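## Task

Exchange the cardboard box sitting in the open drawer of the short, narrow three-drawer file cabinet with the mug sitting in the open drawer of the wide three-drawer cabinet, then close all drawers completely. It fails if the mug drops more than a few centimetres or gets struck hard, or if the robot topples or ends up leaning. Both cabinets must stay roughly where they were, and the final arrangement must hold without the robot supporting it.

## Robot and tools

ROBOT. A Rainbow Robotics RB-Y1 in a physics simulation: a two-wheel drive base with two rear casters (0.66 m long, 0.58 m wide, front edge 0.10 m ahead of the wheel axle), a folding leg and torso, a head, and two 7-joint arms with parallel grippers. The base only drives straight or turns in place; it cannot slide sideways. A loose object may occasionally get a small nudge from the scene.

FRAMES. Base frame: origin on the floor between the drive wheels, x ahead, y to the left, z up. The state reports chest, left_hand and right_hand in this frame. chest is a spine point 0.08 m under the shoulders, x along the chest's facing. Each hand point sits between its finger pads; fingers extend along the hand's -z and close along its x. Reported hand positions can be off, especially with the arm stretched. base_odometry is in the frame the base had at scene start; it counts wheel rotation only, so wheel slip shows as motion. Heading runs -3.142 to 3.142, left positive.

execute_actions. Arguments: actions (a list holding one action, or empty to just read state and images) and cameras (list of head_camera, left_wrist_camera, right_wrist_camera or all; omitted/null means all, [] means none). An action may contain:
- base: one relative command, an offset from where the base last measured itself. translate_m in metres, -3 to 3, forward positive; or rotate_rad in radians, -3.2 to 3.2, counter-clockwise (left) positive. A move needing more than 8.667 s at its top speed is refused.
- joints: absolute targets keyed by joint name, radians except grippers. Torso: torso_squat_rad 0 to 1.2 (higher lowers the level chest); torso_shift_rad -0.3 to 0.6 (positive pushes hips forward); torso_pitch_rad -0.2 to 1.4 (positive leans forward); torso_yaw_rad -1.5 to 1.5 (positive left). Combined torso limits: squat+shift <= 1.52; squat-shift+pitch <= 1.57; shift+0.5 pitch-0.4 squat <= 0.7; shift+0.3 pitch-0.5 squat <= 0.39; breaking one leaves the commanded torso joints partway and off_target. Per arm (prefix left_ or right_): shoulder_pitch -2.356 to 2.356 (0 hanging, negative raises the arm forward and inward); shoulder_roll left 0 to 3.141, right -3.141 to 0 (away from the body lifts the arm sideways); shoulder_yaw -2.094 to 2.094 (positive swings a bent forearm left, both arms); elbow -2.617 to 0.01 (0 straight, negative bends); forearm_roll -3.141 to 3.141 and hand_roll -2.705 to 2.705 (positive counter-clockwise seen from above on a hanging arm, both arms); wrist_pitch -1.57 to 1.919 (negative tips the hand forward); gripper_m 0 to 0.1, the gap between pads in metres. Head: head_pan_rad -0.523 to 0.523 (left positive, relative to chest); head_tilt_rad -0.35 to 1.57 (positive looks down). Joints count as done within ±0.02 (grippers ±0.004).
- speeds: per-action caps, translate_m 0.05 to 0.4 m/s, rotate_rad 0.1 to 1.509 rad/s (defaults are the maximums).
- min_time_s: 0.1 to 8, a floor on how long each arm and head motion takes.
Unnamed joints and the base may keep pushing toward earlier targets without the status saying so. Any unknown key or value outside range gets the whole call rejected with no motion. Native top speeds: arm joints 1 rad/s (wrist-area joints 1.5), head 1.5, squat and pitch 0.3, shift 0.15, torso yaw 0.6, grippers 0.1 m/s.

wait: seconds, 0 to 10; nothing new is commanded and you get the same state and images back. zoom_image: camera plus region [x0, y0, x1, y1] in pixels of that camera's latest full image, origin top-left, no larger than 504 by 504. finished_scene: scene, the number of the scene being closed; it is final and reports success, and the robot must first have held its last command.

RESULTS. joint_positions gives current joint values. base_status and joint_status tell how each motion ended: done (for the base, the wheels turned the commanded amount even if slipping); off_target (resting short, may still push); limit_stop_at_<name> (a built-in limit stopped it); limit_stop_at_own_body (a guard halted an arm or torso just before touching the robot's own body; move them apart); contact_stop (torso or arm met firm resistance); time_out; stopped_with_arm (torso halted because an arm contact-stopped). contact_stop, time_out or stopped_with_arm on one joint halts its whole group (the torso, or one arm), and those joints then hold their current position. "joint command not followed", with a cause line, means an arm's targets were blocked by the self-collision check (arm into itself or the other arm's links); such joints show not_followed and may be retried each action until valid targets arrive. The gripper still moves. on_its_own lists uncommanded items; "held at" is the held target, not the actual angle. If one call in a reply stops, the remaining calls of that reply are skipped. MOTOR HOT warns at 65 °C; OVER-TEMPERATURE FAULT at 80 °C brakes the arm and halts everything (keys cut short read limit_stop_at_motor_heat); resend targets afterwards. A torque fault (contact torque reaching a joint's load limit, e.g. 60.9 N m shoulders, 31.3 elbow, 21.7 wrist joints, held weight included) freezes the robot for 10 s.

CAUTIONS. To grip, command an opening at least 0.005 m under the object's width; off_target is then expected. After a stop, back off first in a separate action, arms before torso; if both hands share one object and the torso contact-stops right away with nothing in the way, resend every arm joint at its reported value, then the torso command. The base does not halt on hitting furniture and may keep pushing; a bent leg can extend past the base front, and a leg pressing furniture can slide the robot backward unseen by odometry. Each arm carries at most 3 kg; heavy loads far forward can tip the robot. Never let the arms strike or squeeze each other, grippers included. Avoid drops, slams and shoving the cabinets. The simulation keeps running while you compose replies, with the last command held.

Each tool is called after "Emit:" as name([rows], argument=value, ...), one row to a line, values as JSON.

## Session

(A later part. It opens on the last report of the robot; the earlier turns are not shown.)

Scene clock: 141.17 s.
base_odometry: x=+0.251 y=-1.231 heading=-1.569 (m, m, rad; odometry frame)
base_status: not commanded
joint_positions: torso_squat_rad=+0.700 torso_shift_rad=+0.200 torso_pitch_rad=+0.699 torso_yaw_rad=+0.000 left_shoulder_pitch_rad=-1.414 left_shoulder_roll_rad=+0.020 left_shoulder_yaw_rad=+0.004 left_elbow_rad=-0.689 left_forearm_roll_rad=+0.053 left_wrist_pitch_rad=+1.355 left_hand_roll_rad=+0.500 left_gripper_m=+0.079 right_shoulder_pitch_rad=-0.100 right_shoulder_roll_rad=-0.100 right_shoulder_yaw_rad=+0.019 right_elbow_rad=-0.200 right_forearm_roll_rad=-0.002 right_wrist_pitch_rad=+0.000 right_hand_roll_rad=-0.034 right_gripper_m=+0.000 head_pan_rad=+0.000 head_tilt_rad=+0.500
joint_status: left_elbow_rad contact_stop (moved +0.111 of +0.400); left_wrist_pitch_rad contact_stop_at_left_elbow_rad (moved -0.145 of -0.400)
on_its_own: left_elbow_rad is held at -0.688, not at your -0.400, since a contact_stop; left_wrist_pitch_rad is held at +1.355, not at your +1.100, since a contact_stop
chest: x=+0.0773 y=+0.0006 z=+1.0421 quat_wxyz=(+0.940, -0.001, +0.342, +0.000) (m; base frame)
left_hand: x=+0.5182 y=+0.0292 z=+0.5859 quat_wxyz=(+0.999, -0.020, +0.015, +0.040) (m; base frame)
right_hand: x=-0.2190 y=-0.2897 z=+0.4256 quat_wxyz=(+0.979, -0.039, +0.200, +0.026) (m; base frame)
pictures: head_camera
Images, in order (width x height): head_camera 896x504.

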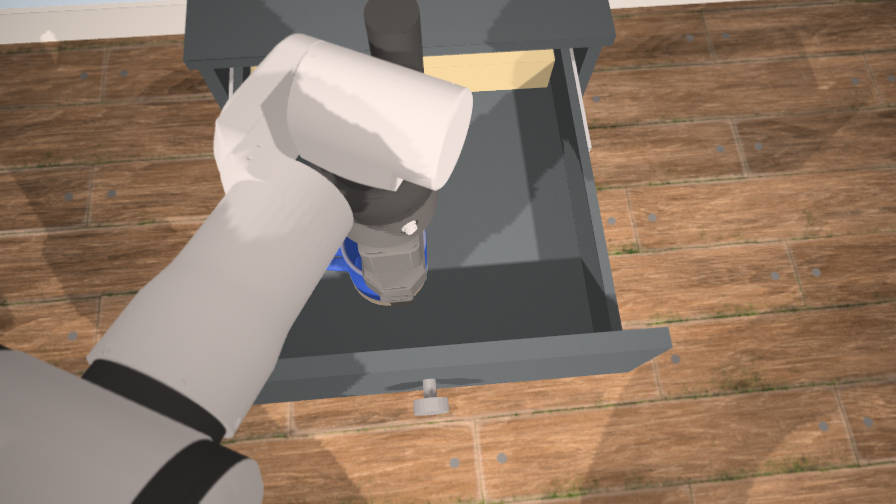

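Emit:
execute_actions([
  {"joints":{"left_gripper_m":0.1}},
], cameras=[])

Emit:
execute_actions([
  {"joints":{"torso_squat_rad":0.2,"left_shoulder_pitch_rad":-1.4,"left_elbow_rad":-0.8,"left_wrist_pitch_rad":1.5}},
], cameras=[])

Emit:
execute_actions([
  {"base":{"translate_m":-0.55}},
], cameras=[])

Emit:
execute_actions([
  {"joints":{"torso_squat_rad":0.95,"left_shoulder_pitch_rad":-0.6,"left_elbow_rad":-0.3,"left_wrist_pitch_rad":0,"left_shoulder_roll_rad":0.15,"right_shoulder_pitch_rad":-1.3,"right_wrist_pitch_rad":-0.65,"right_shoulder_roll_rad":-0.2,"right_elbow_rad":-0.3,"head_tilt_rad":0.2}},
], cameras=["head_camera"])

Scene clock: 143.00 s.
base_odometry: x=+0.251 y=-1.231 heading=-1.569 (m, m, rad; odometry frame)
base_status: not commanded
joint_positions: torso_squat_rad=+0.700 torso_shift_rad=+0.200 torso_pitch_rad=+0.699 torso_yaw_rad=+0.000 left_shoulder_pitch_rad=-1.414 left_shoulder_roll_rad=+0.020 left_shoulder_yaw_rad=+0.004 left_elbow_rad=-0.689 left_forearm_roll_rad=+0.053 left_wrist_pitch_rad=+1.355 left_hand_roll_rad=+0.500 left_gripper_m=+0.099 right_shoulder_pitch_rad=-0.100 right_shoulder_roll_rad=-0.100 right_shoulder_yaw_rad=+0.019 right_elbow_rad=-0.200 right_forearm_roll_rad=-0.002 right_wrist_pitch_rad=+0.000 right_hand_roll_rad=-0.034 right_gripper_m=+0.000 head_pan_rad=+0.000 head_tilt_rad=+0.500
joint_status: all done
on_its_own: left_elbow_rad is held at -0.688, not at your -0.400, since a contact_stop; left_wrist_pitch_rad is held at +1.355, not at your +1.100, since a contact_stop
chest: x=+0.0773 y=+0.0006 z=+1.0421 quat_wxyz=(+0.940, -0.001, +0.342, +0.000) (m; base frame)
left_hand: x=+0.5181 y=+0.0293 z=+0.5858 quat_wxyz=(+0.999, -0.020, +0.015, +0.040) (m; base frame)
right_hand: x=-0.2190 y=-0.2897 z=+0.4256 quat_wxyz=(+0.979, -0.039, +0.200, +0.026) (m; base frame)
pictures: none
No camera images: the call's "cameras" was empty. Leave "cameras" out to get every camera's image.

Scene clock: 145.43 s.
base_odometry: x=+0.251 y=-1.231 heading=-1.569 (m, m, rad; odometry frame)
base_status: not commanded
joint_positions: torso_squat_rad=+0.200 torso_shift_rad=+0.200 torso_pitch_rad=+0.700 torso_yaw_rad=+0.000 left_shoulder_pitch_rad=-1.400 left_shoulder_roll_rad=+0.020 left_shoulder_yaw_rad=+0.004 left_elbow_rad=-0.800 left_forearm_roll_rad=+0.053 left_wrist_pitch_rad=+1.500 left_hand_roll_rad=+0.500 left_gripper_m=+0.099 right_shoulder_pitch_rad=-0.100 right_shoulder_roll_rad=-0.100 right_shoulder_yaw_rad=+0.019 right_elbow_rad=-0.200 right_forearm_roll_rad=-0.002 right_wrist_pitch_rad=+0.000 right_hand_roll_rad=-0.034 right_gripper_m=+0.000 head_pan_rad=+0.000 head_tilt_rad=+0.500
joint_status: all done
chest: x=+0.1077 y=+0.0007 z=+1.1895 quat_wxyz=(+0.939, -0.001, +0.343, +0.000) (m; base frame)
left_hand: x=+0.5421 y=+0.0320 z=+0.7545 quat_wxyz=(+0.998, -0.011, +0.038, +0.038) (m; base frame)
right_hand: x=-0.1892 y=-0.2896 z=+0.5734 quat_wxyz=(+0.979, -0.039, +0.200, +0.026) (m; base frame)
pictures: none
No camera images: the call's "cameras" was empty. Leave "cameras" out to get every camera's image.

Scene clock: 148.37 s.
base_odometry: x=+0.250 y=-0.681 heading=-1.567 (m, m, rad; odometry frame)
base_status: done
joint_positions: torso_squat_rad=+0.200 torso_shift_rad=+0.200 torso_pitch_rad=+0.700 torso_yaw_rad=+0.000 left_shoulder_pitch_rad=-1.400 left_shoulder_roll_rad=+0.020 left_shoulder_yaw_rad=+0.004 left_elbow_rad=-0.800 left_forearm_roll_rad=+0.053 left_wrist_pitch_rad=+1.500 left_hand_roll_rad=+0.500 left_gripper_m=+0.099 right_shoulder_pitch_rad=-0.100 right_shoulder_roll_rad=-0.100 right_shoulder_yaw_rad=+0.019 right_elbow_rad=-0.200 right_forearm_roll_rad=-0.002 right_wrist_pitch_rad=+0.000 right_hand_roll_rad=-0.034 right_gripper_m=+0.000 head_pan_rad=+0.000 head_tilt_rad=+0.500
joint_status: not commanded
chest: x=+0.1077 y=+0.0007 z=+1.1895 quat_wxyz=(+0.939, -0.001, +0.343, +0.000) (m; base frame)
left_hand: x=+0.5421 y=+0.0320 z=+0.7546 quat_wxyz=(+0.998, -0.011, +0.038, +0.038) (m; base frame)
right_hand: x=-0.1892 y=-0.2896 z=+0.5734 quat_wxyz=(+0.979, -0.039, +0.200, +0.026) (m; base frame)
pictures: none
No camera images: the call's "cameras" was empty. Leave "cameras" out to get every camera's image.

Scene clock: 151.70 s.
base_odometry: x=+0.250 y=-0.681 heading=-1.567 (m, m, rad; odometry frame)
base_status: not commanded
joint_positions: torso_squat_rad=+0.950 torso_shift_rad=+0.200 torso_pitch_rad=+0.700 torso_yaw_rad=+0.000 left_shoulder_pitch_rad=-0.600 left_shoulder_roll_rad=+0.150 left_shoulder_yaw_rad=+0.004 left_elbow_rad=-0.300 left_forearm_roll_rad=+0.053 left_wrist_pitch_rad=+0.000 left_hand_roll_rad=+0.500 left_gripper_m=+0.099 right_shoulder_pitch_rad=-1.300 right_shoulder_roll_rad=-0.200 right_shoulder_yaw_rad=+0.018 right_elbow_rad=-0.300 right_forearm_roll_rad=-0.002 right_wrist_pitch_rad=-0.650 right_hand_roll_rad=-0.034 right_gripper_m=+0.000 head_pan_rad=+0.000 head_tilt_rad=+0.200
joint_status: all done
chest: x=+0.0522 y=+0.0006 z=+0.9162 quat_wxyz=(+0.939, -0.001, +0.343, +0.000) (m; base frame)
left_hand: x=+0.1625 y=+0.2605 z=+0.2166 quat_wxyz=(+0.981, -0.001, -0.093, +0.172) (m; base frame)
right_hand: x=+0.6668 y=-0.0953 z=+0.5552 quat_wxyz=(+0.714, +0.069, -0.679, +0.156) (m; base frame)
pictures: head_camera
Images, in order (width x height): head_camera 896x504.

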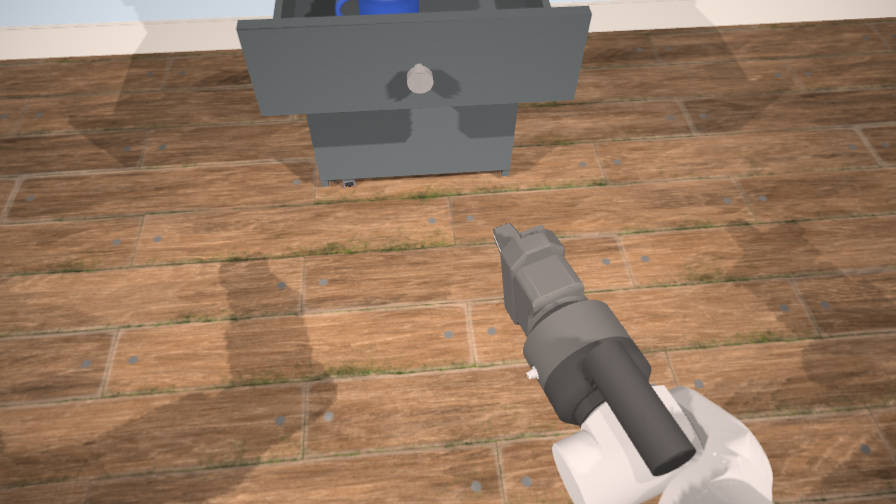

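Emit:
execute_actions([
  {"base":{"translate_m":0.5},"speeds":{"translate_m":0.1},"joints":{"head_tilt_rad":0.0}},
], cameras=["head_camera"])

Scene clock: 157.73 s.
base_odometry: x=+0.252 y=-1.181 heading=-1.566 (m, m, rad; odometry frame)
base_status: done
joint_positions: torso_squat_rad=+0.950 torso_shift_rad=+0.200 torso_pitch_rad=+0.700 torso_yaw_rad=+0.000 left_shoulder_pitch_rad=-0.600 left_shoulder_roll_rad=+0.150 left_shoulder_yaw_rad=+0.004 left_elbow_rad=-0.300 left_forearm_roll_rad=+0.053 left_wrist_pitch_rad=+0.000 left_hand_roll_rad=+0.500 left_gripper_m=+0.099 right_shoulder_pitch_rad=-1.300 right_shoulder_roll_rad=-0.200 right_shoulder_yaw_rad=+0.018 right_elbow_rad=-0.300 right_forearm_roll_rad=-0.002 right_wrist_pitch_rad=-0.650 right_hand_roll_rad=-0.034 right_gripper_m=+0.000 head_pan_rad=+0.000 head_tilt_rad=+0.000
joint_status: all done
chest: x=+0.0522 y=+0.0006 z=+0.9162 quat_wxyz=(+0.939, -0.001, +0.343, +0.000) (m; base frame)
left_hand: x=+0.1626 y=+0.2605 z=+0.2166 quat_wxyz=(+0.981, -0.001, -0.093, +0.172) (m; base frame)
right_hand: x=+0.6668 y=-0.0953 z=+0.5552 quat_wxyz=(+0.714, +0.069, -0.679, +0.156) (m; base frame)
pictures: head_camera
Images, in order (width x height): head_camera 896x504.

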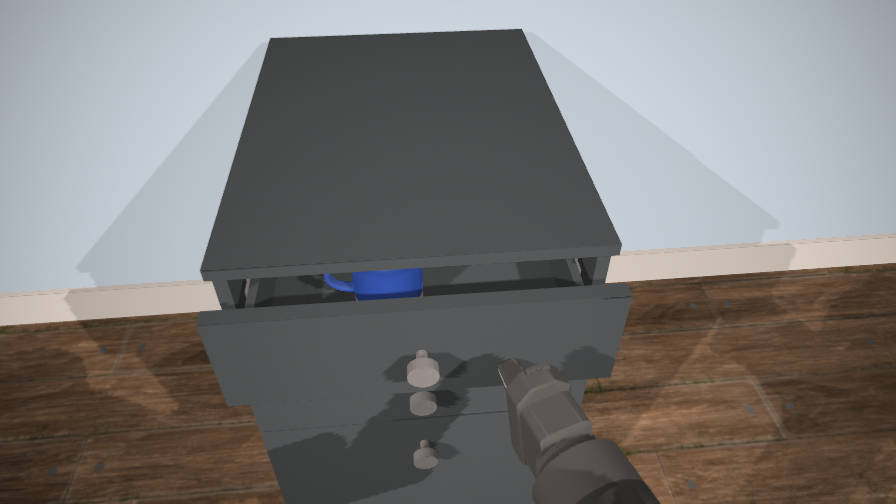

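Emit:
execute_actions([
  {"base":{"translate_m":0.07},"speeds":{"translate_m":0.05}},
], cameras=["head_camera"])

Scene clock: 159.87 s.
base_odometry: x=+0.252 y=-1.251 heading=-1.565 (m, m, rad; odometry frame)
base_status: done
joint_positions: torso_squat_rad=+0.950 torso_shift_rad=+0.200 torso_pitch_rad=+0.700 torso_yaw_rad=+0.000 left_shoulder_pitch_rad=-0.600 left_shoulder_roll_rad=+0.150 left_shoulder_yaw_rad=+0.004 left_elbow_rad=-0.300 left_forearm_roll_rad=+0.053 left_wrist_pitch_rad=+0.000 left_hand_roll_rad=+0.500 left_gripper_m=+0.099 right_shoulder_pitch_rad=-1.300 right_shoulder_roll_rad=-0.200 right_shoulder_yaw_rad=+0.018 right_elbow_rad=-0.300 right_forearm_roll_rad=-0.002 right_wrist_pitch_rad=-0.650 right_hand_roll_rad=-0.034 right_gripper_m=+0.000 head_pan_rad=+0.000 head_tilt_rad=+0.000
joint_status: not commanded
chest: x=+0.0522 y=+0.0006 z=+0.9162 quat_wxyz=(+0.939, -0.001, +0.343, +0.000) (m; base frame)
left_hand: x=+0.1626 y=+0.2605 z=+0.2166 quat_wxyz=(+0.981, -0.001, -0.093, +0.172) (m; base frame)
right_hand: x=+0.6665 y=-0.0954 z=+0.5549 quat_wxyz=(+0.714, +0.069, -0.679, +0.156) (m; base frame)
pictures: head_camera
Images, in order (width x height): head_camera 896x504.

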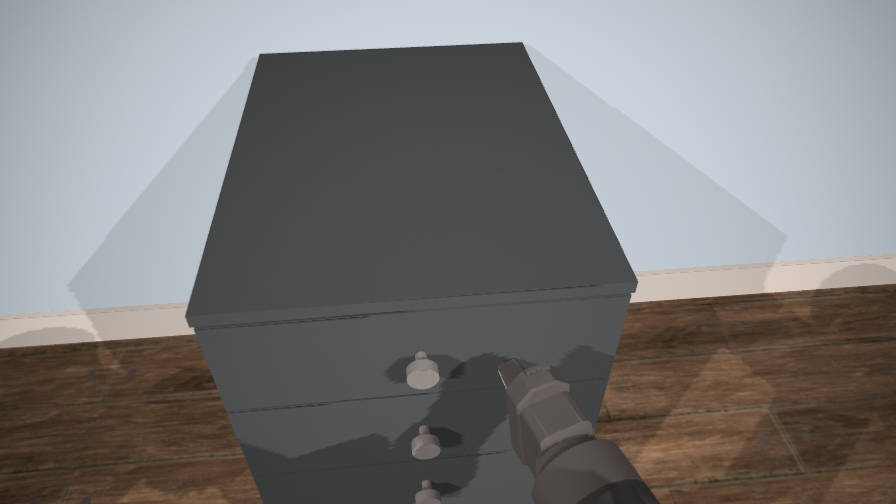

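Emit:
execute_actions([
  {"base":{"translate_m":0.01},"speeds":{"translate_m":0.05}},
], cameras=[])

Emit:
execute_actions([
  {"base":{"translate_m":-0.15}},
], cameras=[])

Emit:
finished_scene(scene=1)

Scene clock: 161.13 s.
base_odometry: x=+0.252 y=-1.261 heading=-1.564 (m, m, rad; odometry frame)
base_status: done
joint_positions: torso_squat_rad=+0.950 torso_shift_rad=+0.199 torso_pitch_rad=+0.699 torso_yaw_rad=+0.000 left_shoulder_pitch_rad=-0.600 left_shoulder_roll_rad=+0.150 left_shoulder_yaw_rad=+0.004 left_elbow_rad=-0.300 left_forearm_roll_rad=+0.053 left_wrist_pitch_rad=+0.000 left_hand_roll_rad=+0.500 left_gripper_m=+0.099 right_shoulder_pitch_rad=-1.297 right_shoulder_roll_rad=-0.196 right_shoulder_yaw_rad=+0.020 right_elbow_rad=-0.299 right_forearm_roll_rad=-0.001 right_wrist_pitch_rad=-0.651 right_hand_roll_rad=-0.034 right_gripper_m=+0.001 head_pan_rad=+0.000 head_tilt_rad=+0.000
joint_status: not commanded
chest: x=+0.0518 y=+0.0006 z=+0.9164 quat_wxyz=(+0.940, -0.001, +0.342, +0.000) (m; base frame)
left_hand: x=+0.1627 y=+0.2605 z=+0.2168 quat_wxyz=(+0.981, -0.001, -0.093, +0.172) (m; base frame)
right_hand: x=+0.6643 y=-0.0933 z=+0.5534 quat_wxyz=(+0.715, +0.070, -0.678, +0.157) (m; base frame)
pictures: none
No camera images: the call's "cameras" was empty. Leave "cameras" out to get every camera's image.

Scene clock: 162.93 s.
base_odometry: x=+0.251 y=-1.111 heading=-1.563 (m, m, rad; odometry frame)
base_status: done
joint_positions: torso_squat_rad=+0.950 torso_shift_rad=+0.200 torso_pitch_rad=+0.700 torso_yaw_rad=+0.000 left_shoulder_pitch_rad=-0.600 left_shoulder_roll_rad=+0.150 left_shoulder_yaw_rad=+0.004 left_elbow_rad=-0.300 left_forearm_roll_rad=+0.053 left_wrist_pitch_rad=+0.000 left_hand_roll_rad=+0.500 left_gripper_m=+0.099 right_shoulder_pitch_rad=-1.300 right_shoulder_roll_rad=-0.200 right_shoulder_yaw_rad=+0.019 right_elbow_rad=-0.300 right_forearm_roll_rad=-0.002 right_wrist_pitch_rad=-0.650 right_hand_roll_rad=-0.034 right_gripper_m=+0.000 head_pan_rad=+0.000 head_tilt_rad=+0.000
joint_status: not commanded
chest: x=+0.0522 y=+0.0006 z=+0.9162 quat_wxyz=(+0.939, -0.001, +0.343, +0.000) (m; base frame)
left_hand: x=+0.1625 y=+0.2605 z=+0.2166 quat_wxyz=(+0.981, -0.001, -0.093, +0.172) (m; base frame)
right_hand: x=+0.6667 y=-0.0953 z=+0.5552 quat_wxyz=(+0.714, +0.069, -0.679, +0.156) (m; base frame)
pictures: none
No camera images: the call's "cameras" was empty. Leave "cameras" out to get every camera's image.

The scene is finished: the task was done.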